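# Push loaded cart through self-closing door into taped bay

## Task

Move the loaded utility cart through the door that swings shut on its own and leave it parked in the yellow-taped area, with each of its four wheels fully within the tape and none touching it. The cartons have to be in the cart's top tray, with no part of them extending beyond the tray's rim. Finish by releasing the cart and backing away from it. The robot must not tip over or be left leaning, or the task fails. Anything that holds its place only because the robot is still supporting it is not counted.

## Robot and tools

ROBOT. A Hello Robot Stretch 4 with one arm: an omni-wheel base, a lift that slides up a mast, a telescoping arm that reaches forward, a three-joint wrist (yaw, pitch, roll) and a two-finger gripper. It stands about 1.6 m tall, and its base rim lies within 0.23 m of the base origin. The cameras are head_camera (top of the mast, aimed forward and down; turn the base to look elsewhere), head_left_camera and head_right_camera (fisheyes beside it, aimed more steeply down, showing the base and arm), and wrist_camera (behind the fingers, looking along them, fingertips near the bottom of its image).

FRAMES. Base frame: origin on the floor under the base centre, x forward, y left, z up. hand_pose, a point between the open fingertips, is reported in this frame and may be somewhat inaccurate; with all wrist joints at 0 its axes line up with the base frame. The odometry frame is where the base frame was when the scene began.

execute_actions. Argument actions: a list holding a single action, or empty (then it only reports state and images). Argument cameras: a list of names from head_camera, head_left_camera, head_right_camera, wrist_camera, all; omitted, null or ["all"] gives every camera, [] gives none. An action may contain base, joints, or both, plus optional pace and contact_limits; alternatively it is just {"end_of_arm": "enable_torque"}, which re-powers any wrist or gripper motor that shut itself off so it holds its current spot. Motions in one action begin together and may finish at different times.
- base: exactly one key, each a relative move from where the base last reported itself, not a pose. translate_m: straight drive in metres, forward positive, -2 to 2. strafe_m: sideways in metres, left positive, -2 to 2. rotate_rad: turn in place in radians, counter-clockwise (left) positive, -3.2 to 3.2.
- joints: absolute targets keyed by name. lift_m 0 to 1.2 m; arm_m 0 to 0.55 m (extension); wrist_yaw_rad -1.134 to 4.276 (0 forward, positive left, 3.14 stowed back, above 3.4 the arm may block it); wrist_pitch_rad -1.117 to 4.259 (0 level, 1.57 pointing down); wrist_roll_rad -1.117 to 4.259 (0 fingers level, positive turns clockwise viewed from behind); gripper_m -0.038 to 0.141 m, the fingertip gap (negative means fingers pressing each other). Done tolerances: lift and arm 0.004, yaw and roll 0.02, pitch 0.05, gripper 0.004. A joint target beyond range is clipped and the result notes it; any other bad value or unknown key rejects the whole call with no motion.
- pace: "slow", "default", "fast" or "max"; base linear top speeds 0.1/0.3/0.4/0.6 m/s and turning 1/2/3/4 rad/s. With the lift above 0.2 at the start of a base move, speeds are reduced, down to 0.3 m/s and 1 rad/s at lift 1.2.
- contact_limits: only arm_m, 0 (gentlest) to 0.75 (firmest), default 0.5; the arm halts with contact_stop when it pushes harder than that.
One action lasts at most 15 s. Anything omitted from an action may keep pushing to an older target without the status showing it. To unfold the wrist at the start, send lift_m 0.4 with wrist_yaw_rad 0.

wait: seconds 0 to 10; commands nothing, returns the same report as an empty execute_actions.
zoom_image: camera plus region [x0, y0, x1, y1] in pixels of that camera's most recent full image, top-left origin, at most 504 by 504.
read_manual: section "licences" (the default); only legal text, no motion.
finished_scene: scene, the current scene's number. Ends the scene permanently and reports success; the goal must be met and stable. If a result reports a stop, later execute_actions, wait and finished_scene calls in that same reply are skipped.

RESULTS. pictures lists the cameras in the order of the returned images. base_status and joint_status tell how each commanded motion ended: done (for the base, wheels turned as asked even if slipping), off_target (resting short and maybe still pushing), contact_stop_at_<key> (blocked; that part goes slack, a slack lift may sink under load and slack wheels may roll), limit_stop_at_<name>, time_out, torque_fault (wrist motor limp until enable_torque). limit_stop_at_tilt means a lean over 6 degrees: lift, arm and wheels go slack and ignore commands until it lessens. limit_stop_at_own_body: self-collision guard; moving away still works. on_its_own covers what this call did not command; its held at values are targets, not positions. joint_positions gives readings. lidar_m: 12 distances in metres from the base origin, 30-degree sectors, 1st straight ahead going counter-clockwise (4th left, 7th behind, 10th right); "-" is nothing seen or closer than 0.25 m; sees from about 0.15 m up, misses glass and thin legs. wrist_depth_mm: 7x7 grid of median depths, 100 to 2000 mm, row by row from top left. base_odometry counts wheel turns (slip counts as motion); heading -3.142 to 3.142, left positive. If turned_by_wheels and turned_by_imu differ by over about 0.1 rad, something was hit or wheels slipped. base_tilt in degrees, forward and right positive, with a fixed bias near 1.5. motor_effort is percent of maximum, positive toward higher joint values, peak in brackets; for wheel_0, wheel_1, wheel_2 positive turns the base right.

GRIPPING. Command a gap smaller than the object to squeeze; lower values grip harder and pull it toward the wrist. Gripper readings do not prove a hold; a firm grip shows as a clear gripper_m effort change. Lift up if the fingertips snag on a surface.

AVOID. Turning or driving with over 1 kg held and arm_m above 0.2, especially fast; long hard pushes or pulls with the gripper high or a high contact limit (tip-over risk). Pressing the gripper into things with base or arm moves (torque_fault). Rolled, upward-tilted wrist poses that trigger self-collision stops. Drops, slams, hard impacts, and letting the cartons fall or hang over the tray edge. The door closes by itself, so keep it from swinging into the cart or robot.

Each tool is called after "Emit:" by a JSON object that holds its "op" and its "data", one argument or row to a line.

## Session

Emit:
{"op": "execute_actions", "data": {
  "actions": []
}}

Scene clock: 0.00 s.
base_odometry: x=+0.000 y=+0.000 heading=+0.000 (m, m, rad; odometry frame)
turned_by_wheels: +0.000 (rad since the last result)
turned_by_imu: +0.000 (rad since the last result)
base_tilt: forward=-0.4 right=+0.6 (deg)
lidar_m: 0.95 1.54 1.53 1.93 1.62 1.29 0.71 0.61 0.60 0.70 0.79 0.81
base_status: not commanded
joint_positions: lift_m=+0.123 arm_m=+0.003 wrist_yaw_rad=+3.095 wrist_pitch_rad=-0.008 wrist_roll_rad=-0.004 gripper_m=+0.057
joint_status: not commanded
motor_effort: lift_m=+20 arm_m=-1 wrist_yaw_rad=+1 wrist_pitch_rad=-8 wrist_roll_rad=+1 gripper_m=-1 wheel_0=+0 wheel_1=+0 wheel_2=+0 (%)
hand_pose: x=-0.1105 y=+0.1006 z=+0.3041 quat_wxyz=(+0.023, +0.004, -0.002, +1.000) (m; base frame)
wrist_depth_mm: - 142 891 1098 1430 1576 1366 / - 123 183 1098 1464 1576 1397 / 106 138 195 1138 1464 1576 1430 / 144 148 891 1138 1499 1576 1430 / 668 759 866 1118 1397 1576 1366 / 654 741 203 1060 198 1098 1098 / 286 289 788 - 809 723 768
pictures: head_camera, head_left_camera, head_right_camera, wrist_camera
camera_calibration (this result's frames):
wrist_camera: T_world_to_cam=[[0.0320621, 0.999249, 0.0217561, -0.10073], [0.0193486, 0.0211426, -0.999589, 0.351732], [-0.999299, 0.0324699, -0.0186561, 0.121403], [0, 0, 0, 1]] pos_world=[0.117742, 0.0892758, 0.356044]
Images, in order (width x height): head_camera 420x560, head_left_camera 420x672, head_right_camera 420x672, wrist_camera 616x392.

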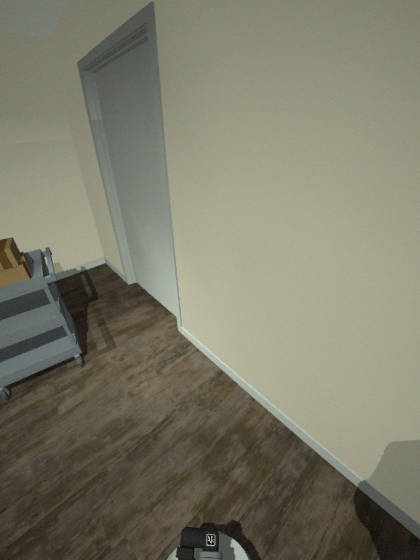

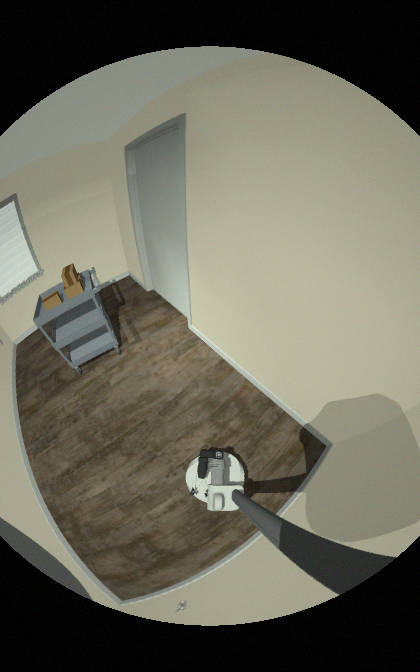

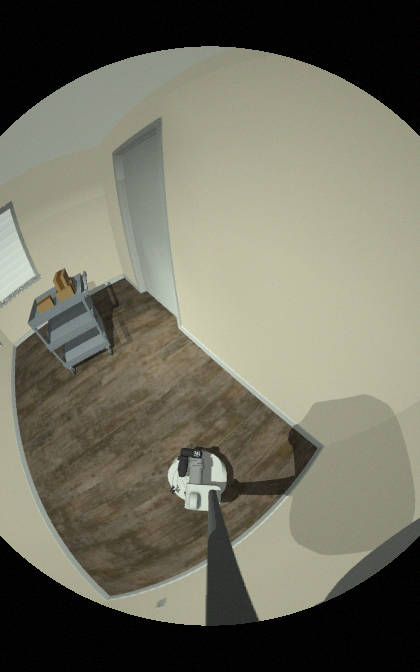

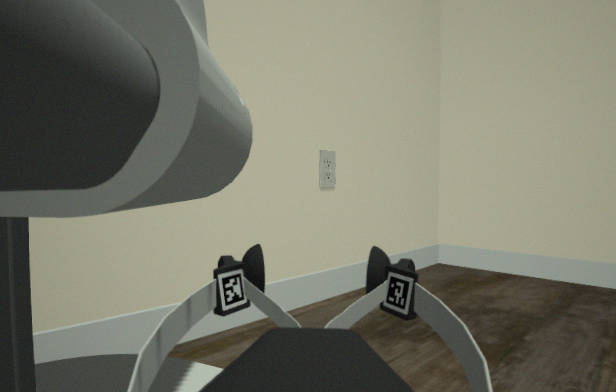

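Emit:
{"op": "zoom_image", "data": {
  "camera": "head_camera",
  "region": [0, 180, 240, 420]
}}

Emit:
{"op": "zoom_image", "data": {
  "camera": "head_left_camera",
  "region": [10, 230, 220, 400]
}}

Region (0, 180, 240, 420) of head_camera's 420x560 image, scaled by 2.100, with more detail than that image has.

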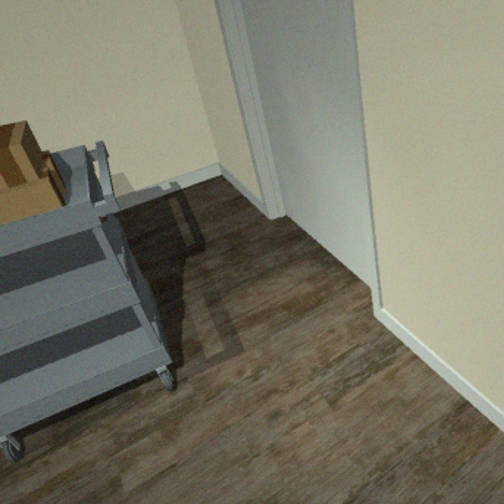

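Region (10, 230, 220, 400) of head_left_camera's 420x672 image, scaled by 2.400, with more detail than that image has; it fills the top 408 rows of this view, and the rest is white.

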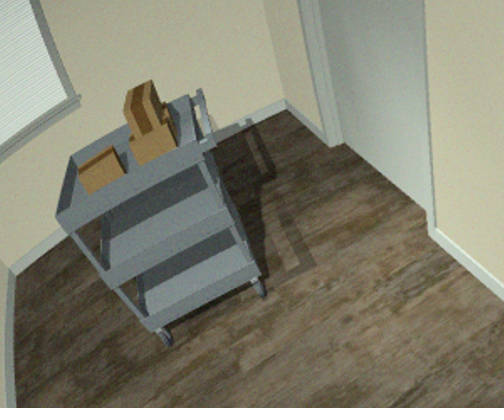

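Emit:
{"op": "execute_actions", "data": {
  "actions": [
    {"base": {"rotate_rad": 0.51}, "pace": "fast"}
  ],
  "cameras": []
}}

Emit:
{"op": "execute_actions", "data": {
  "actions": [
    {"base": {"translate_m": 1.25}, "pace": "max"}
  ]
}}

Scene clock: 20.50 s.
base_odometry: x=+0.000 y=+0.000 heading=+0.510 (m, m, rad; odometry frame)
turned_by_wheels: +0.510 (rad since the last result)
turned_by_imu: +0.509 (rad since the last result)
base_tilt: forward=-0.5 right=+0.9 (deg)
lidar_m: 1.53 1.51 1.91 1.63 1.30 0.74 0.61 0.58 0.72 0.80 0.79 0.95
base_status: done
joint_positions: lift_m=+0.123 arm_m=+0.003 wrist_yaw_rad=+3.095 wrist_pitch_rad=-0.008 wrist_roll_rad=-0.004 gripper_m=+0.057
joint_status: not commanded
motor_effort: lift_m=+20(20) arm_m=+0(0) wrist_yaw_rad=+1(2) wrist_pitch_rad=-8(8) wrist_roll_rad=+0(0) gripper_m=+0(2) wheel_0=+0(8) wheel_1=+1(5) wheel_2=+1(6) (%)
hand_pose: x=-0.1105 y=+0.1006 z=+0.3041 quat_wxyz=(+0.023, +0.004, -0.002, +1.000) (m; base frame)
wrist_depth_mm: - 142 750 778 854 917 991 / - 123 183 809 866 931 1008 / 105 138 195 809 866 946 1025 / 144 148 750 820 866 946 1025 / 668 707 750 809 866 960 1025 / 668 691 203 798 198 931 991 / 285 286 732 - 788 723 768
pictures: none
No camera images: the call's "cameras" was empty. Leave "cameras" out to get every camera's image.

Scene clock: 24.13 s.
base_odometry: x=+1.091 y=+0.611 heading=+0.510 (m, m, rad; odometry frame)
turned_by_wheels: +0.000 (rad since the last result)
turned_by_imu: -0.010 (rad since the last result)
base_tilt: forward=-0.7 right=+0.8 (deg)
lidar_m: 1.09 0.43 0.39 0.77 1.97 2.15 1.80 1.07 0.58 0.48 0.47 0.62
base_status: done
joint_positions: lift_m=+0.123 arm_m=+0.003 wrist_yaw_rad=+3.095 wrist_pitch_rad=-0.008 wrist_roll_rad=-0.004 gripper_m=+0.057
joint_status: not commanded
motor_effort: lift_m=+20(20) arm_m=-1(0) wrist_yaw_rad=+0(1) wrist_pitch_rad=-9(8) wrist_roll_rad=-1(1) gripper_m=-3(2) wheel_0=+0(6) wheel_1=+0(7) wheel_2=+0(14) (%)
hand_pose: x=-0.1105 y=+0.1006 z=+0.3041 quat_wxyz=(+0.023, +0.004, -0.002, +1.000) (m; base frame)
wrist_depth_mm: - 142 1863 - - - - / - 123 183 - - - - / 105 138 195 - - - - / 144 148 1921 - - - - / 1430 1808 1921 - - - 1921 / 946 1060 203 1078 197 1118 1078 / 286 289 798 - 798 723 759
pictures: head_camera, head_left_camera, head_right_camera, wrist_camera
camera_calibration (this result's frames):
wrist_camera: T_world_to_cam=[[0.03207, 0.999249, 0.0217559, -0.100731], [0.0193488, 0.0211424, -0.999589, 0.351732], [-0.999298, 0.0324778, -0.0186562, 0.121404], [0, 0, 0, 1]] pos_world=[0.117744, 0.0892762, 0.356044]
Images, in order (width x height): head_camera 420x560, head_left_camera 420x672, head_right_camera 420x672, wrist_camera 616x392.

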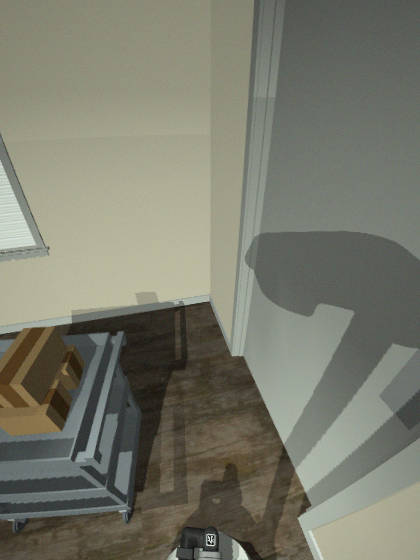

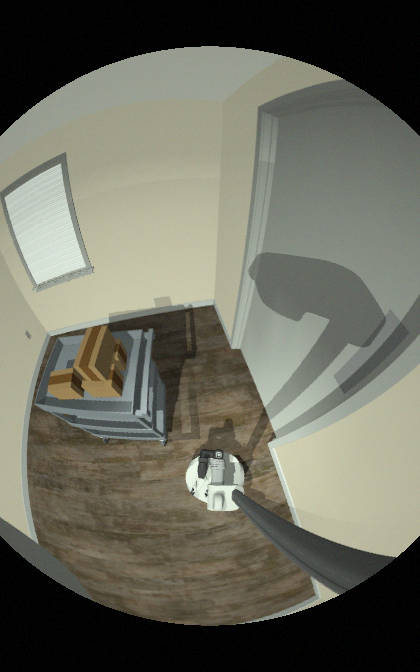

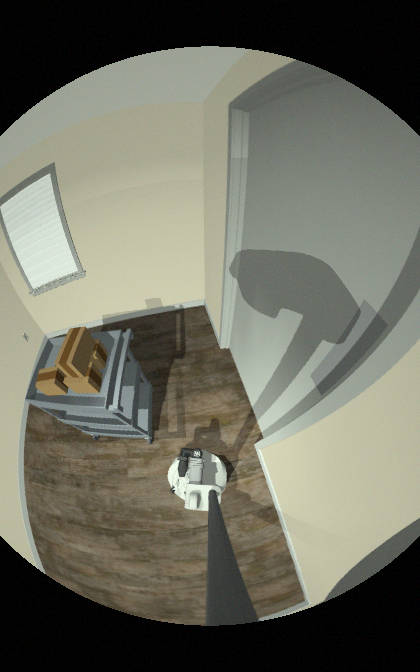

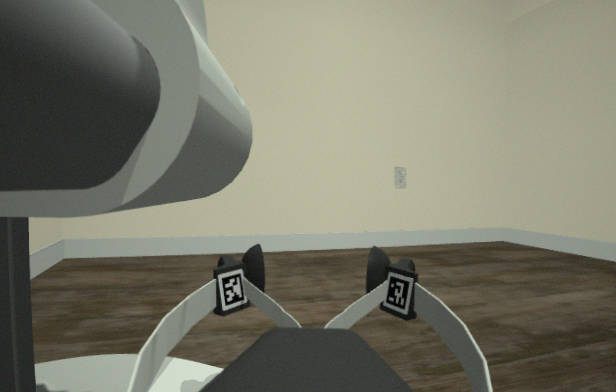

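Emit:
{"op": "execute_actions", "data": {
  "actions": []
}}

Scene clock: 44.43 s.
base_odometry: x=+1.091 y=+0.611 heading=+0.510 (m, m, rad; odometry frame)
turned_by_wheels: +0.000 (rad since the last result)
turned_by_imu: -0.001 (rad since the last result)
base_tilt: forward=-0.6 right=+0.7 (deg)
lidar_m: 1.10 0.44 0.39 0.75 1.97 2.14 1.80 1.01 0.57 0.47 0.45 0.63
base_status: done
joint_positions: lift_m=+0.123 arm_m=+0.003 wrist_yaw_rad=+3.095 wrist_pitch_rad=-0.008 wrist_roll_rad=-0.004 gripper_m=+0.057
joint_status: not commanded
motor_effort: lift_m=+20(20) arm_m=+0(0) wrist_yaw_rad=-1(1) wrist_pitch_rad=-8(8) wrist_roll_rad=+0(1) gripper_m=-5(2) wheel_0=+0(6) wheel_1=+0(7) wheel_2=+0(14) (%)
hand_pose: x=-0.1105 y=+0.1006 z=+0.3041 quat_wxyz=(+0.023, +0.004, -0.002, +1.000) (m; base frame)
wrist_depth_mm: - 142 1921 - - - - / - 123 183 - - - - / 106 138 195 - - - - / 144 148 1863 - - - - / 1430 1756 1863 - - - 1921 / 960 1078 202 1098 196 1078 1078 / 285 287 788 - 798 723 759
pictures: head_camera, head_left_camera, head_right_camera, wrist_camera
camera_calibration (this result's frames):
wrist_camera: T_world_to_cam=[[0.03207, 0.999249, 0.0217561, -0.100731], [0.0193488, 0.0211426, -0.999589, 0.351732], [-0.999298, 0.0324778, -0.0186563, 0.121404], [0, 0, 0, 1]] pos_world=[0.117744, 0.0892762, 0.356044]
Images, in order (width x height): head_camera 420x560, head_left_camera 420x672, head_right_camera 420x672, wrist_camera 616x392.

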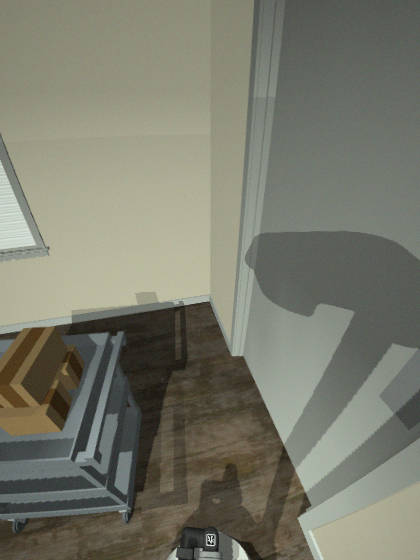

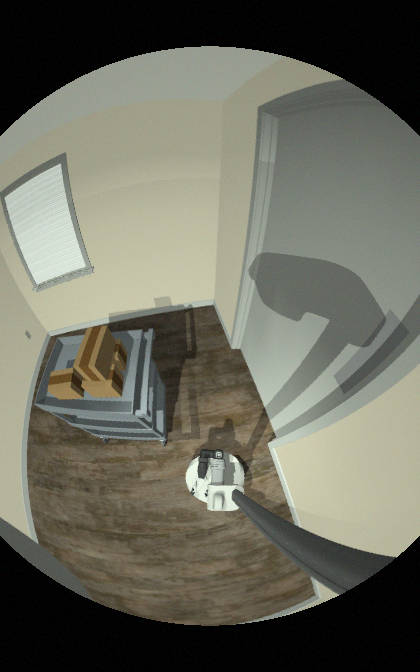

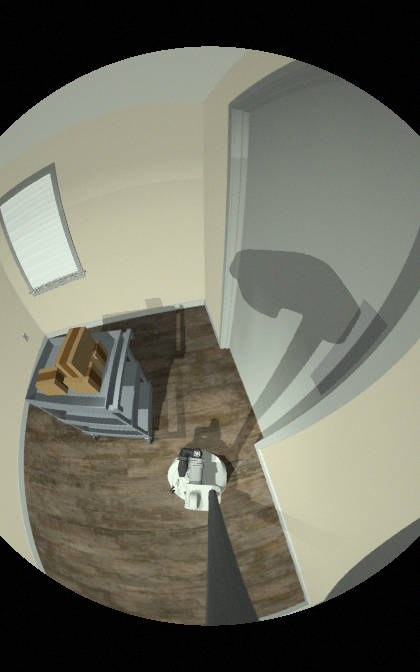

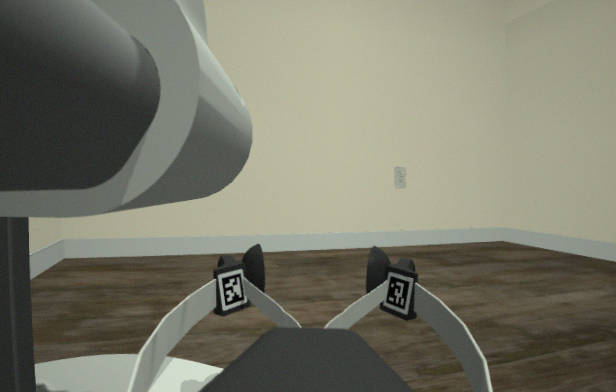

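Emit:
{"op": "zoom_image", "data": {
  "camera": "head_left_camera",
  "region": [20, 300, 200, 460]
}}

Emit:
{"op": "zoom_image", "data": {
  "camera": "head_camera",
  "region": [0, 300, 260, 560]
}}

Region (20, 300, 200, 460) of head_left_camera's 420x672 image, scaled by 2.800, with more detail than that image has.

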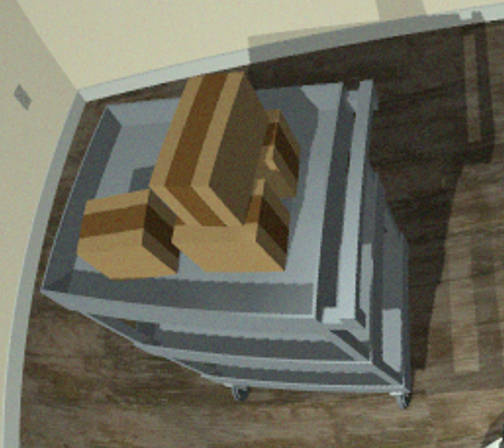

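Region (0, 300, 260, 560) of head_camera's 420x560 image, scaled by 1.938, with more detail than that image has.

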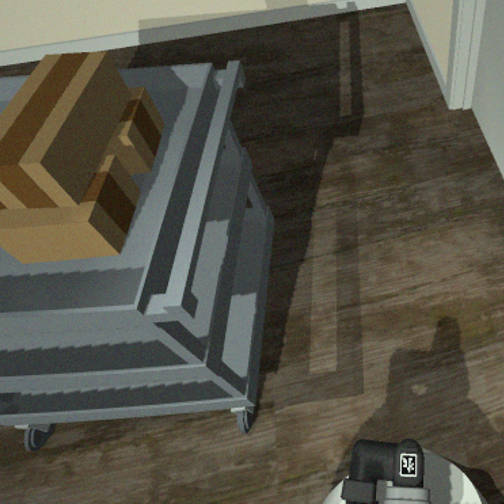

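Emit:
{"op": "execute_actions", "data": {
  "actions": [
    {"base": {"translate_m": 0.5}, "joints": {"lift_m": 0.677}, "pace": "fast"}
  ],
  "cameras": ["head_right_camera"]
}}

Scene clock: 90.03 s.
base_odometry: x=+1.527 y=+0.855 heading=+0.510 (m, m, rad; odometry frame)
turned_by_wheels: +0.000 (rad since the last result)
turned_by_imu: -0.005 (rad since the last result)
base_tilt: forward=-0.6 right=+0.5 (deg)
lidar_m: 0.73 1.41 0.35 0.32 0.34 2.40 2.30 0.76 0.47 0.40 0.41 0.47
base_status: done
joint_positions: lift_m=+0.677 arm_m=+0.003 wrist_yaw_rad=+3.095 wrist_pitch_rad=-0.008 wrist_roll_rad=-0.004 gripper_m=+0.057
joint_status: all done
motor_effort: lift_m=+22(25) arm_m=+0(0) wrist_yaw_rad=+1(1) wrist_pitch_rad=-9(8) wrist_roll_rad=+1(0) gripper_m=-2(3) wheel_0=+0(7) wheel_1=+0(6) wheel_2=-1(12) (%)
hand_pose: x=-0.1105 y=+0.1006 z=+0.8575 quat_wxyz=(+0.023, +0.004, -0.002, +1.000) (m; base frame)
wrist_depth_mm: - 142 - - - - - / - 123 183 - - - - / 105 138 195 - - - - / 144 148 - - - - - / 1160 - - - - - 343 / 1160 - 204 - 197 - - / 1182 1756 - - - 1808 -
pictures: head_right_camera
Images, in order (width x height): head_right_camera 420x672.

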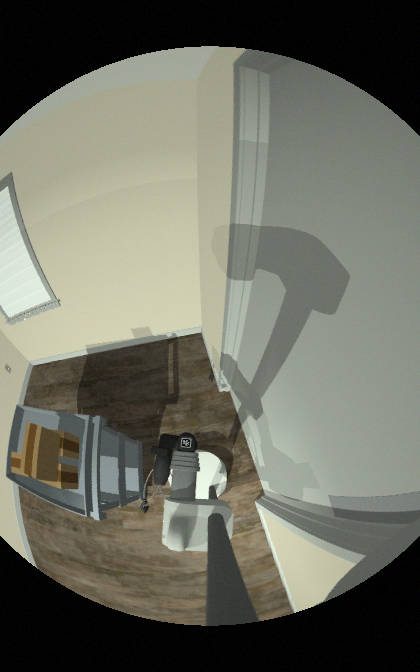

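Emit:
{"op": "execute_actions", "data": {
  "actions": [
    {"base": {"rotate_rad": 1.84}, "joints": {"wrist_yaw_rad": 2.3}}
  ],
  "cameras": ["head_camera", "head_left_camera"]
}}

Scene clock: 100.47 s.
base_odometry: x=+1.527 y=+0.855 heading=+2.350 (m, m, rad; odometry frame)
turned_by_wheels: +1.840 (rad since the last result)
turned_by_imu: +1.840 (rad since the last result)
base_tilt: forward=-0.6 right=+0.7 (deg)
lidar_m: 0.32 0.34 2.38 1.51 0.47 0.43 0.41 0.41 0.60 1.31 0.44 0.34
base_status: done
joint_positions: lift_m=+0.677 arm_m=+0.003 wrist_yaw_rad=+2.300 wrist_pitch_rad=-0.008 wrist_roll_rad=-0.004 gripper_m=+0.057
joint_status: all done
motor_effort: lift_m=+21(22) arm_m=+0(0) wrist_yaw_rad=+0(1) wrist_pitch_rad=-9(9) wrist_roll_rad=+1(1) gripper_m=-1(0) wheel_0=-1(5) wheel_1=-1(5) wheel_2=+1(4) (%)
hand_pose: x=+0.0466 y=+0.2734 z=+0.8576 quat_wxyz=(+0.408, +0.003, -0.003, +0.913) (m; base frame)
wrist_depth_mm: 539 569 661 831 1098 1661 1808 / 544 574 654 831 1098 1708 1863 / 544 580 668 831 1118 1708 1756 / 549 585 676 842 1098 1708 1808 / 544 591 634 842 1098 1708 1808 / 549 585 203 809 197 1808 1921 / 549 591 654 - 1205 1661 1808
pictures: head_camera, head_left_camera
Images, in order (width x height): head_camera 420x560, head_left_camera 420x672.

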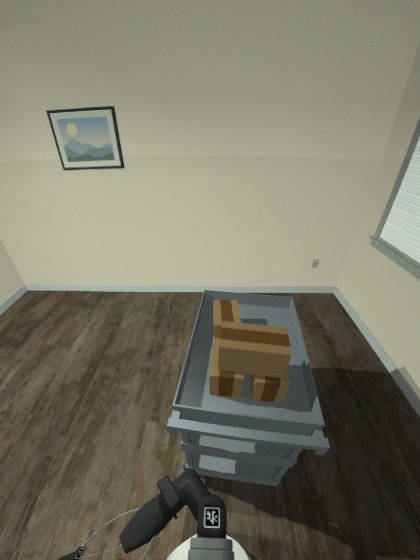

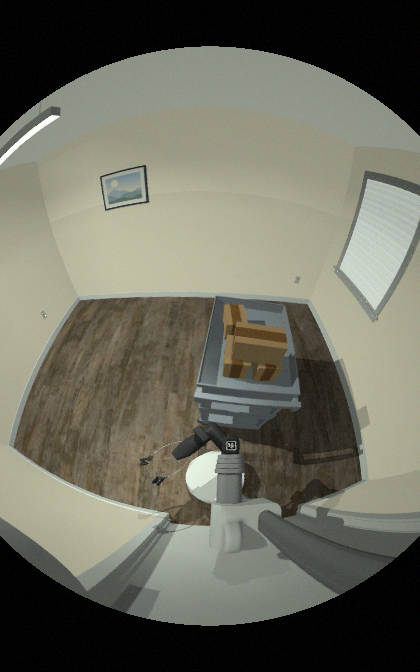

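Emit:
{"op": "execute_actions", "data": {
  "actions": [
    {"base": {"translate_m": -0.15}, "joints": {"wrist_yaw_rad": 1.5, "wrist_roll_rad": 1.57, "gripper_m": 0.11}}
  ],
  "cameras": []
}}

Emit:
{"op": "execute_actions", "data": {
  "actions": [
    {"base": {"translate_m": -0.08}, "joints": {"wrist_yaw_rad": 0.0}, "pace": "slow"}
  ],
  "cameras": ["head_camera", "head_left_camera", "wrist_camera"]
}}

Scene clock: 117.03 s.
base_odometry: x=+1.632 y=+0.748 heading=+2.350 (m, m, rad; odometry frame)
turned_by_wheels: +0.000 (rad since the last result)
turned_by_imu: -0.001 (rad since the last result)
base_tilt: forward=-0.5 right=+0.7 (deg)
lidar_m: 0.45 2.35 2.38 0.89 0.37 0.27 0.25 0.27 0.40 0.71 1.50 0.49
base_status: done
joint_positions: lift_m=+0.677 arm_m=+0.003 wrist_yaw_rad=+1.500 wrist_pitch_rad=-0.008 wrist_roll_rad=+1.569 gripper_m=+0.110
joint_status: all done
motor_effort: lift_m=+21(21) arm_m=+0(0) wrist_yaw_rad=+0(6) wrist_pitch_rad=-9(9) wrist_roll_rad=+2(6) gripper_m=-2(1) wheel_0=+0(1) wheel_1=+0(4) wheel_2=-2(6) (%)
hand_pose: x=+0.2812 y=+0.2816 z=+0.8575 quat_wxyz=(+0.516, +0.519, +0.480, +0.485) (m; base frame)
wrist_depth_mm: - - - - - 1863 1308 / - - - - - 1921 1308 / - - - - - 1983 1336 / - - - - - 1921 1336 / - - - - - 1808 1308 / - 1983 1808 - 1863 1618 1281 / 1366 1397 1464 - 1537 1366 1255
pictures: none
No camera images: the call's "cameras" was empty. Leave "cameras" out to get every camera's image.

Scene clock: 119.10 s.
base_odometry: x=+1.689 y=+0.691 heading=+2.350 (m, m, rad; odometry frame)
turned_by_wheels: +0.000 (rad since the last result)
turned_by_imu: +0.000 (rad since the last result)
base_tilt: forward=-0.5 right=+0.9 (deg)
lidar_m: 0.54 2.44 2.36 0.51 0.27 0.25 - 0.25 0.29 0.67 1.48 0.55
base_status: done
joint_positions: lift_m=+0.677 arm_m=+0.003 wrist_yaw_rad=+0.000 wrist_pitch_rad=-0.008 wrist_roll_rad=+1.569 gripper_m=+0.110
joint_status: all done
motor_effort: lift_m=+21(21) arm_m=+0(0) wrist_yaw_rad=+0(1) wrist_pitch_rad=-9(9) wrist_roll_rad=+2(3) gripper_m=+0(0) wheel_0=-1(3) wheel_1=-1(2) wheel_2=+0(4) (%)
hand_pose: x=+0.4622 y=-0.0874 z=+0.8575 quat_wxyz=(+0.708, +0.707, -0.003, +0.003) (m; base frame)
wrist_depth_mm: - - - 377 373 384 382 / - - - 379 946 854 580 / - - 508 392 - 854 585 / - - 517 397 - 854 585 / - - 521 407 407 809 580 / - - - 349 410 668 574 / - - - - - 1756 535
pictures: head_camera, head_left_camera, wrist_camera
camera_calibration (this result's frames):
wrist_camera: T_world_to_cam=[[0.0226053, -0.0192297, -0.99956, 0.847952], [-0.0267614, 0.999445, -0.0198327, 0.164427], [0.999386, 0.0271979, 0.0220782, -0.249001], [0, 0, 0, 1]] pos_world=[0.234081, -0.141258, 0.856337]
Images, in order (width x height): head_camera 420x560, head_left_camera 420x672, wrist_camera 616x392.

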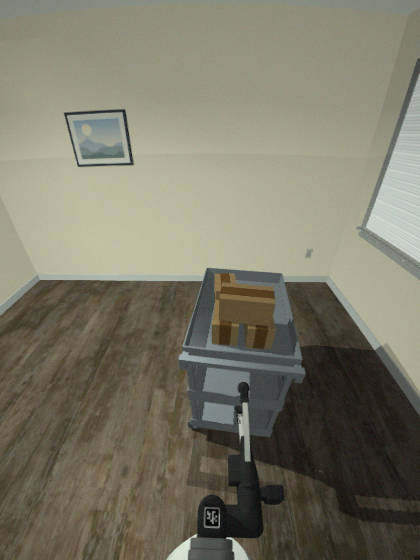

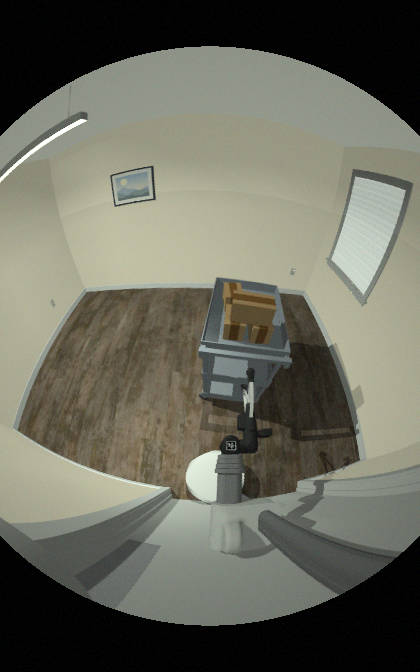

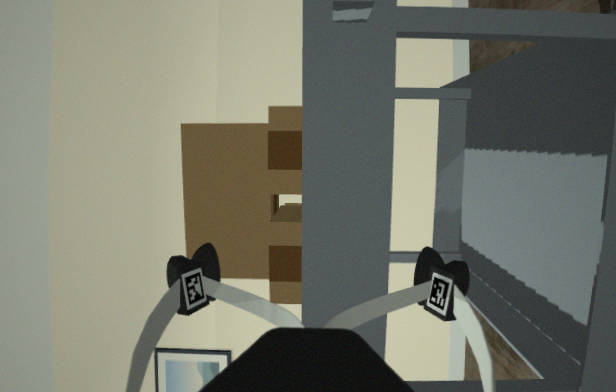

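Emit:
{"op": "zoom_image", "data": {
  "camera": "wrist_camera",
  "region": [200, 0, 500, 392]
}}

Region (200, 0, 500, 392) of wrist_camera's 616x392 image, scaled by 1.286; it fills the left 386 columns of this view, and the rest is white.

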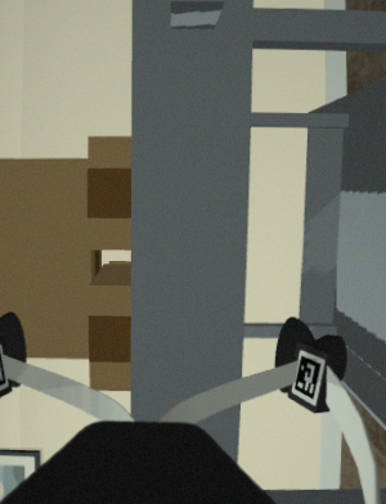

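Emit:
{"op": "zoom_image", "data": {
  "camera": "wrist_camera",
  "region": [280, 0, 420, 90]
}}

Emit:
{"op": "zoom_image", "data": {
  "camera": "head_camera",
  "region": [160, 310, 330, 440]
}}

Region (280, 0, 420, 90) of wrist_camera's 616x392 image, scaled by 3.600; it fills the top 324 rows of this view, and the rest is white.

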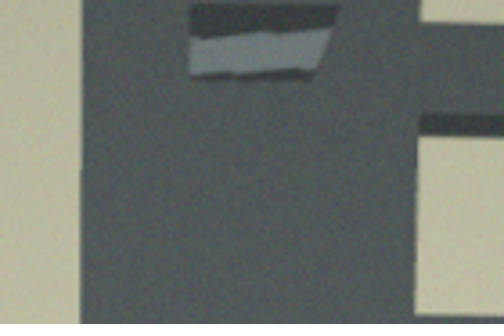

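Region (160, 310, 330, 440) of head_camera's 420x560 image, scaled by 2.965, with more detail than that image has; it fills the top 385 rows of this view, and the rest is white.

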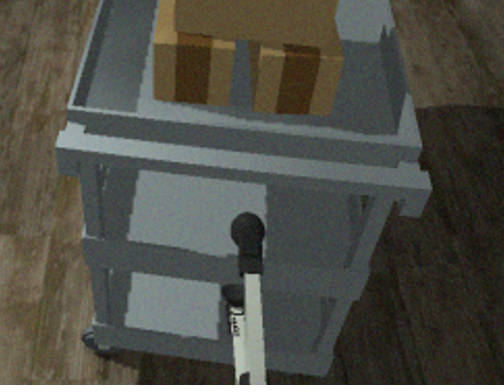

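Emit:
{"op": "execute_actions", "data": {
  "actions": [
    {"joints": {"arm_m": 0.135, "gripper_m": 0.085}, "contact_limits": {"arm_m": 0.2}}
  ],
  "cameras": ["head_camera", "wrist_camera"]
}}

Scene clock: 146.23 s.
base_odometry: x=+1.689 y=+0.691 heading=+2.350 (m, m, rad; odometry frame)
turned_by_wheels: +0.000 (rad since the last result)
turned_by_imu: -0.002 (rad since the last result)
base_tilt: forward=-0.7 right=+0.5 (deg)
lidar_m: 0.54 2.44 2.38 0.52 0.26 0.25 - 0.25 0.28 0.65 1.47 0.58
base_status: not commanded
joint_positions: lift_m=+0.677 arm_m=+0.133 wrist_yaw_rad=+0.000 wrist_pitch_rad=-0.008 wrist_roll_rad=+1.570 gripper_m=+0.085
joint_status: all done
motor_effort: lift_m=+21(21) arm_m=+9(8) wrist_yaw_rad=-1(1) wrist_pitch_rad=-9(8) wrist_roll_rad=+1(2) gripper_m=-1(2) wheel_0=-1(1) wheel_1=-1(1) wheel_2=+0(0) (%)
contact_limits: arm_m 0.2
hand_pose: x=+0.5928 y=-0.0874 z=+0.8576 quat_wxyz=(+0.708, +0.707, -0.003, +0.003) (m; base frame)
wrist_depth_mm: - - - 195 250 1921 580 / - - - 200 254 788 580 / - - 373 204 259 831 585 / - - 379 207 265 866 580 / - - 387 212 268 854 580 / - - 370 213 273 683 574 / - - - - 282 1618 530
pictures: head_camera, wrist_camera
camera_calibration (this result's frames):
wrist_camera: T_world_to_cam=[[0.0226387, -0.0191714, -0.99956, 0.844994], [-0.0266654, 0.999449, -0.0197732, 0.167843], [0.999388, 0.0271013, 0.022115, -0.379596], [0, 0, 0, 1]] pos_world=[0.36471, -0.141264, 0.856336]
Images, in order (width x height): head_camera 420x560, wrist_camera 616x392.

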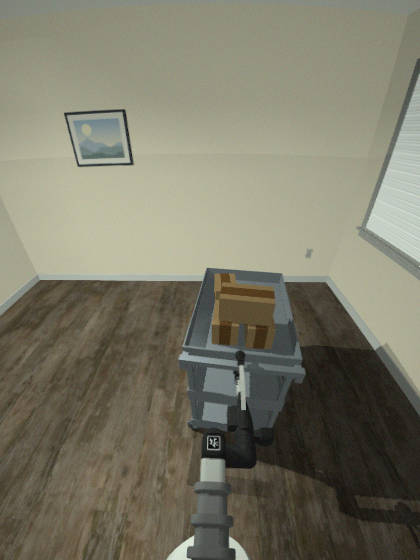

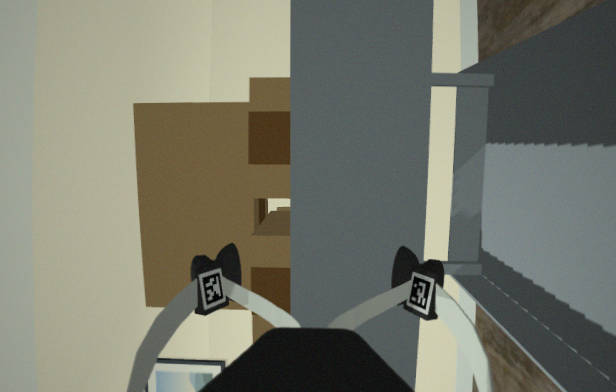

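Emit:
{"op": "execute_actions", "data": {
  "actions": [
    {"joints": {"gripper_m": -0.025}}
  ],
  "cameras": ["wrist_camera"]
}}

Scene clock: 150.07 s.
base_odometry: x=+1.689 y=+0.691 heading=+2.350 (m, m, rad; odometry frame)
turned_by_wheels: +0.000 (rad since the last result)
turned_by_imu: -0.001 (rad since the last result)
base_tilt: forward=-0.6 right=+0.8 (deg)
lidar_m: 0.54 2.44 2.39 0.53 0.27 0.25 - 0.25 0.30 0.67 1.46 0.56
base_status: not commanded
joint_positions: lift_m=+0.677 arm_m=+0.134 wrist_yaw_rad=+0.002 wrist_pitch_rad=-0.009 wrist_roll_rad=+1.570 gripper_m=-0.024
joint_status: all done
motor_effort: lift_m=+21(21) arm_m=+6(9) wrist_yaw_rad=-6(7) wrist_pitch_rad=-6(9) wrist_roll_rad=+1(2) gripper_m=-19(18) wheel_0=-1(2) wheel_1=-1(1) wheel_2=+3(3) (%)
hand_pose: x=+0.5936 y=-0.0868 z=+0.8578 quat_wxyz=(+0.708, +0.707, -0.003, +0.004) (m; base frame)
wrist_depth_mm: - - - 186 241 1921 549 / - - - 190 246 788 574 / - 368 366 193 250 831 580 / - - 373 197 255 854 585 / - - 382 202 259 854 585 / - - 187 204 185 683 569 / - - - - 272 1618 535
pictures: wrist_camera
camera_calibration (this result's frames):
wrist_camera: T_world_to_cam=[[0.0236135, -0.0191238, -0.999538, 0.844665], [-0.028665, 0.999393, -0.0197982, 0.16849], [0.99931, 0.0291193, 0.0230509, -0.380966], [0, 0, 0, 1]] pos_world=[0.365588, -0.141141, 0.856392]
Images, in order (width x height): wrist_camera 616x392.

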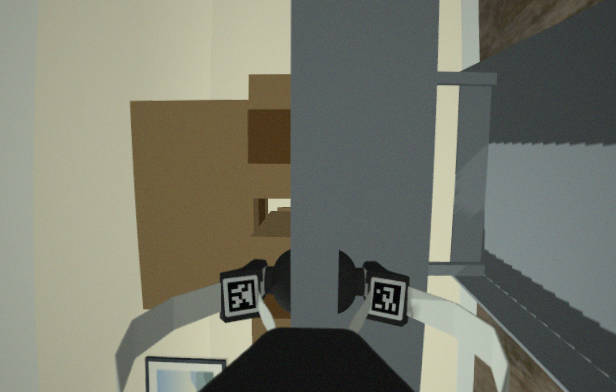

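Emit:
{"op": "execute_actions", "data": {
  "actions": [
    {"base": {"translate_m": -0.35}, "joints": {"arm_m": 0.03}, "pace": "slow"}
  ],
  "cameras": ["head_camera", "head_left_camera", "head_right_camera"]
}}

Scene clock: 158.47 s.
base_odometry: x=+1.935 y=+0.442 heading=+2.350 (m, m, rad; odometry frame)
turned_by_wheels: +0.000 (rad since the last result)
turned_by_imu: -0.001 (rad since the last result)
base_tilt: forward=-0.5 right=+0.6 (deg)
lidar_m: 0.45 0.50 0.31 0.32 2.31 0.28 0.25 - 0.25 0.28 0.66 0.43
base_status: done
joint_positions: lift_m=+0.677 arm_m=+0.032 wrist_yaw_rad=-0.002 wrist_pitch_rad=-0.009 wrist_roll_rad=+1.570 gripper_m=-0.024
joint_status: all done
motor_effort: lift_m=+21(21) arm_m=-9(16) wrist_yaw_rad=+6(12) wrist_pitch_rad=-7(8) wrist_roll_rad=+2(2) gripper_m=-21(25) wheel_0=-3(6) wheel_1=-1(7) wheel_2=+0(13) (%)
hand_pose: x=+0.4909 y=-0.0879 z=+0.8576 quat_wxyz=(+0.708, +0.707, -0.004, +0.002) (m; base frame)
wrist_depth_mm: - - - 185 237 1921 549 / - - - 189 242 788 585 / - 368 359 193 249 842 591 / - - 375 197 254 854 574 / - - 379 202 260 842 585 / - - 187 204 185 699 580 / - - - - 273 1661 525
pictures: head_camera, head_left_camera, head_right_camera
Images, in order (width x height): head_camera 420x560, head_left_camera 420x672, head_right_camera 420x672.

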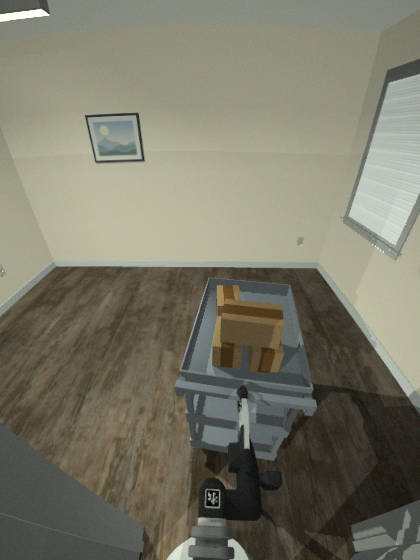

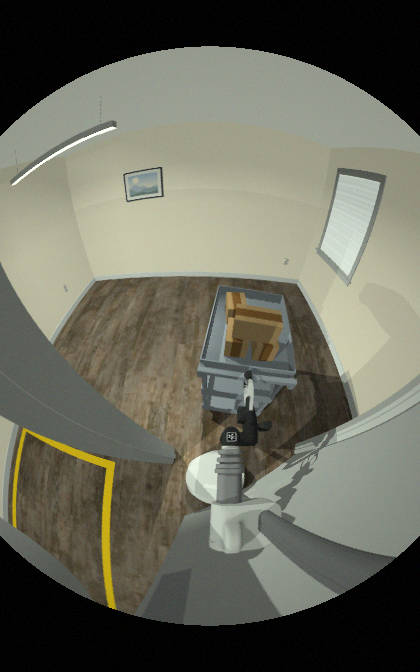

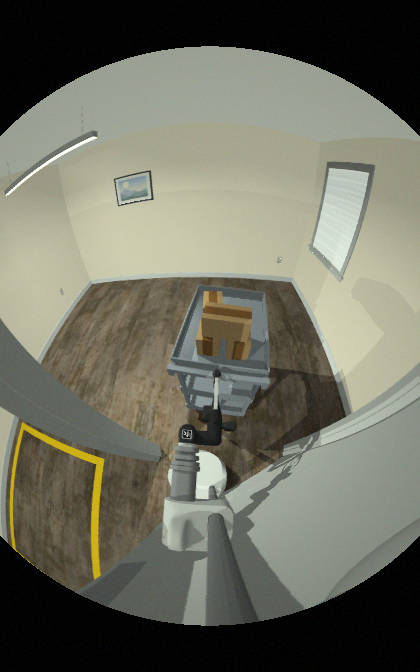

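Emit:
{"op": "execute_actions", "data": {
  "actions": [
    {"base": {"translate_m": -0.4}}
  ],
  "cameras": ["head_camera", "head_left_camera", "head_right_camera"]
}}

Scene clock: 164.53 s.
base_odometry: x=+2.216 y=+0.158 heading=+2.350 (m, m, rad; odometry frame)
turned_by_wheels: +0.000 (rad since the last result)
turned_by_imu: +0.000 (rad since the last result)
base_tilt: forward=-0.4 right=+0.8 (deg)
lidar_m: 0.43 0.54 0.64 1.76 2.32 1.68 0.25 0.25 - 0.25 0.33 0.45
base_status: done
joint_positions: lift_m=+0.677 arm_m=+0.032 wrist_yaw_rad=-0.003 wrist_pitch_rad=-0.009 wrist_roll_rad=+1.570 gripper_m=-0.024
joint_status: not commanded
motor_effort: lift_m=+21(21) arm_m=-9(10) wrist_yaw_rad=+11(9) wrist_pitch_rad=-8(9) wrist_roll_rad=+2(3) gripper_m=-20(21) wheel_0=-1(7) wheel_1=+0(8) wheel_2=-2(14) (%)
hand_pose: x=+0.4907 y=-0.0883 z=+0.8576 quat_wxyz=(+0.708, +0.707, -0.004, +0.002) (m; base frame)
wrist_depth_mm: - - - 180 233 1808 544 / - - - 184 239 798 574 / - 368 359 191 246 831 580 / - - 373 196 253 854 591 / - - 382 202 262 854 580 / - - 188 204 185 668 559 / - - - - 276 1618 525
pictures: head_camera, head_left_camera, head_right_camera
Images, in order (width x height): head_camera 420x560, head_left_camera 420x672, head_right_camera 420x672.

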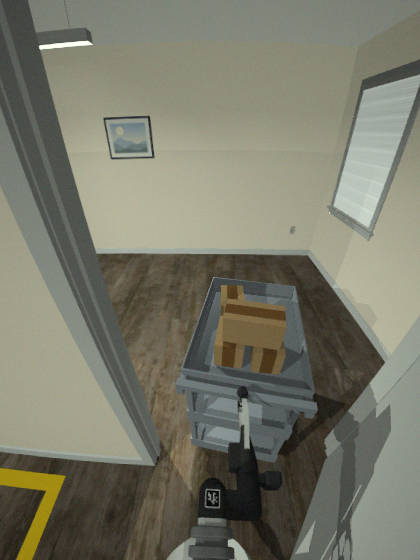

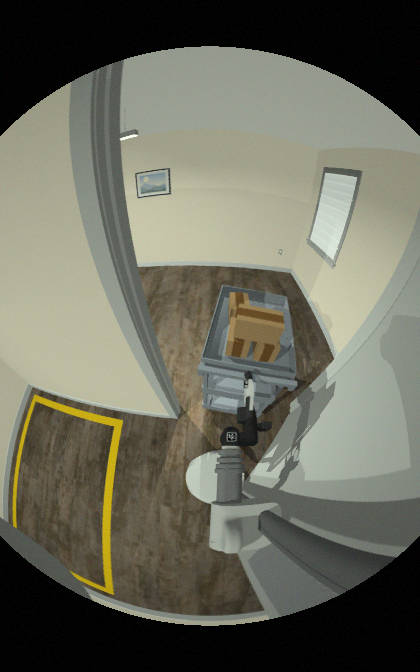

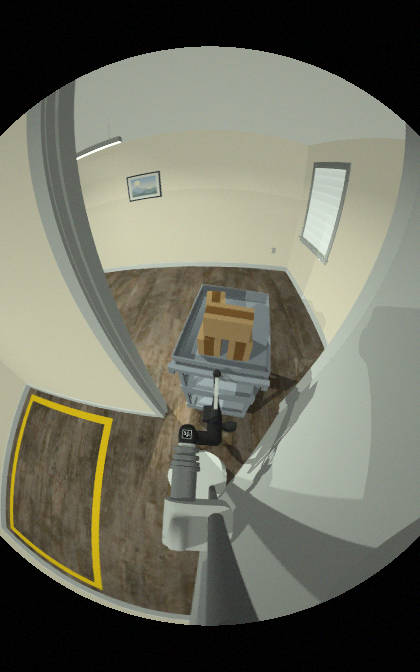

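Emit:
{"op": "execute_actions", "data": {
  "actions": [
    {"base": {"translate_m": -0.4}}
  ],
  "cameras": ["head_camera", "head_right_camera"]
}}

Scene clock: 267.77 s.
base_odometry: x=+2.496 y=-0.127 heading=+2.349 (m, m, rad; odometry frame)
turned_by_wheels: +0.000 (rad since the last result)
turned_by_imu: +0.000 (rad since the last result)
base_tilt: forward=-0.6 right=+0.5 (deg)
lidar_m: 0.46 0.90 1.20 2.24 1.77 1.27 1.20 1.25 1.53 1.44 0.25 0.46
base_status: done
joint_positions: lift_m=+0.677 arm_m=+0.032 wrist_yaw_rad=-0.004 wrist_pitch_rad=-0.009 wrist_roll_rad=+1.570 gripper_m=-0.024
joint_status: not commanded
motor_effort: lift_m=+21(21) arm_m=-9(9) wrist_yaw_rad=+11(16) wrist_pitch_rad=-8(9) wrist_roll_rad=+2(2) gripper_m=-20(21) wheel_0=-2(7) wheel_1=-3(7) wheel_2=+1(11) (%)
hand_pose: x=+0.4906 y=-0.0885 z=+0.8576 quat_wxyz=(+0.708, +0.707, -0.004, +0.002) (m; base frame)
wrist_depth_mm: - - - 176 230 1576 574 / - - 351 182 237 809 574 / - 364 359 188 243 842 580 / - - 370 195 252 854 585 / - - 384 202 260 798 574 / - - 188 204 185 691 544 / - - - - 279 1661 517
pictures: head_camera, head_right_camera
Images, in order (width x height): head_camera 420x560, head_right_camera 420x672.

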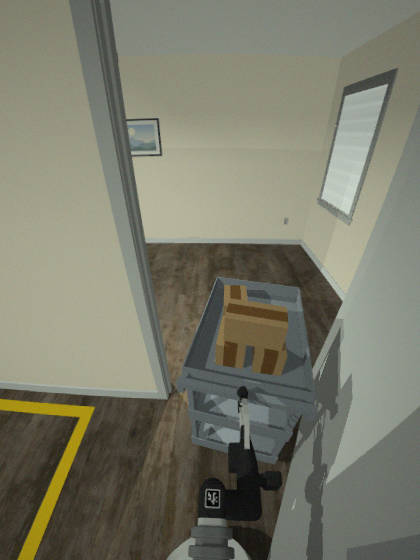

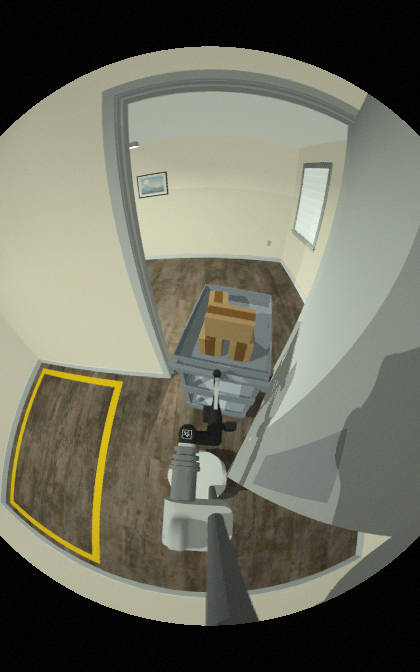

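Emit:
{"op": "execute_actions", "data": {
  "actions": [
    {"base": {"translate_m": -0.52}}
  ],
  "cameras": ["head_camera", "head_right_camera"]
}}

Scene clock: 276.13 s.
base_odometry: x=+2.861 y=-0.497 heading=+2.349 (m, m, rad; odometry frame)
turned_by_wheels: +0.000 (rad since the last result)
turned_by_imu: +0.003 (rad since the last result)
base_tilt: forward=-0.6 right=+0.7 (deg)
lidar_m: 0.44 0.48 1.94 2.24 1.02 0.72 0.67 0.72 1.00 1.45 1.51 0.47
base_status: done
joint_positions: lift_m=+0.677 arm_m=+0.032 wrist_yaw_rad=+0.003 wrist_pitch_rad=-0.009 wrist_roll_rad=+1.570 gripper_m=-0.024
joint_status: not commanded
motor_effort: lift_m=+21(21) arm_m=-8(9) wrist_yaw_rad=-8(46) wrist_pitch_rad=-7(9) wrist_roll_rad=+1(2) gripper_m=-17(25) wheel_0=+1(9) wheel_1=+0(7) wheel_2=+1(16) (%)
hand_pose: x=+0.4912 y=-0.0866 z=+0.8577 quat_wxyz=(+0.708, +0.707, -0.002, +0.004) (m; base frame)
wrist_depth_mm: - - - 188 241 1921 554 / - - - 192 247 798 574 / - - 368 195 251 831 580 / - - 373 200 257 854 585 / - - 379 205 264 866 585 / - 1182 188 205 183 676 574 / 1160 1182 1138 - 276 1138 530
pictures: head_camera, head_right_camera
Images, in order (width x height): head_camera 420x560, head_right_camera 420x672.

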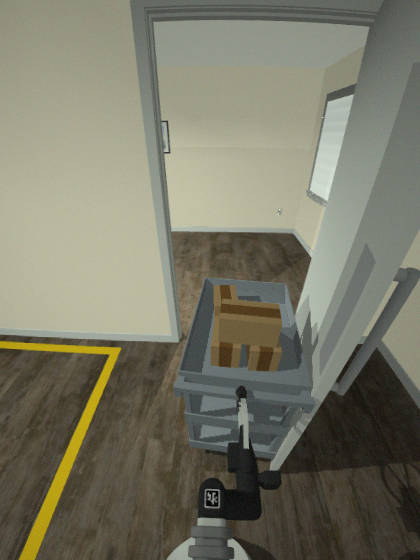

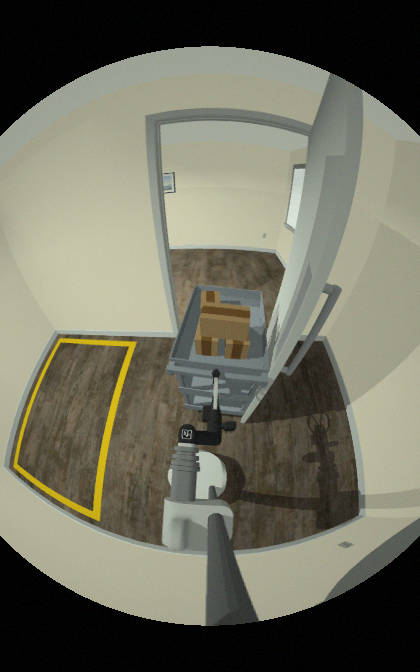

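Emit:
{"op": "execute_actions", "data": {
  "actions": [
    {"base": {"strafe_m": 0.65}}
  ],
  "cameras": ["head_camera", "head_right_camera", "wrist_camera"]
}}

Scene clock: 282.50 s.
base_odometry: x=+2.399 y=-0.954 heading=+2.349 (m, m, rad; odometry frame)
turned_by_wheels: +0.000 (rad since the last result)
turned_by_imu: -0.007 (rad since the last result)
base_tilt: forward=-0.6 right=+0.7 (deg)
lidar_m: 0.49 1.43 1.67 1.57 1.03 0.72 0.69 0.72 1.01 2.11 0.87 0.38
base_status: done
joint_positions: lift_m=+0.677 arm_m=+0.031 wrist_yaw_rad=-0.002 wrist_pitch_rad=-0.009 wrist_roll_rad=+1.570 gripper_m=-0.024
joint_status: not commanded
motor_effort: lift_m=+21(21) arm_m=-8(9) wrist_yaw_rad=+7(27) wrist_pitch_rad=-7(7) wrist_roll_rad=+2(2) gripper_m=-20(21) wheel_0=-1(14) wheel_1=-1(6) wheel_2=+0(2) (%)
hand_pose: x=+0.4907 y=-0.0879 z=+0.8577 quat_wxyz=(+0.708, +0.707, -0.004, +0.003) (m; base frame)
wrist_depth_mm: - 276 262 103 159 163 585 / - 306 298 114 180 699 580 / 1160 370 340 129 203 683 585 / 1182 1182 1118 149 235 1118 554 / 1160 1160 1160 190 277 1138 508 / 1160 1160 187 206 183 1118 455 / 1160 1138 1160 - 1160 1138 1118
pictures: head_camera, head_right_camera, wrist_camera
camera_calibration (this result's frames):
wrist_camera: T_world_to_cam=[[0.023063, -0.0192141, -0.999549, 0.847211], [-0.0248026, 0.999497, -0.0197854, 0.164759], [0.999426, 0.0252478, 0.0225748, -0.278136], [0, 0, 0, 1]] pos_world=[0.262523, -0.141376, 0.856368]
Images, in order (width x height): head_camera 420x560, head_right_camera 420x672, wrist_camera 616x392.

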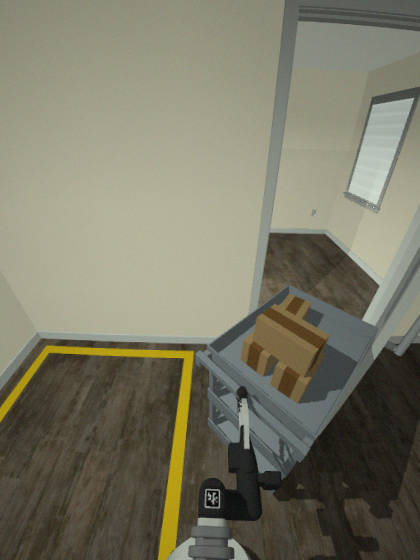

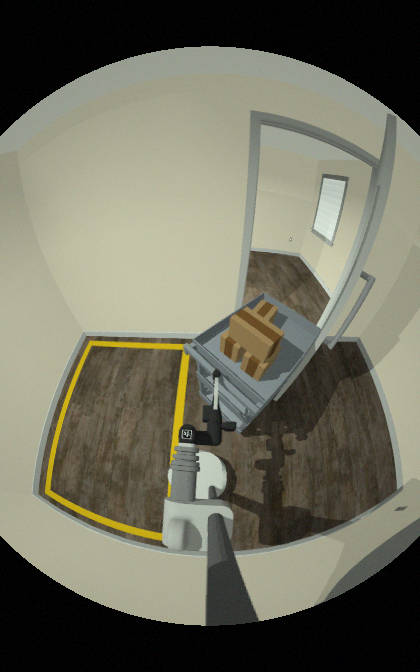

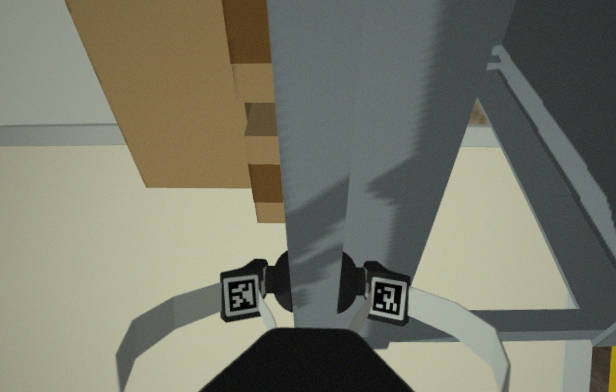

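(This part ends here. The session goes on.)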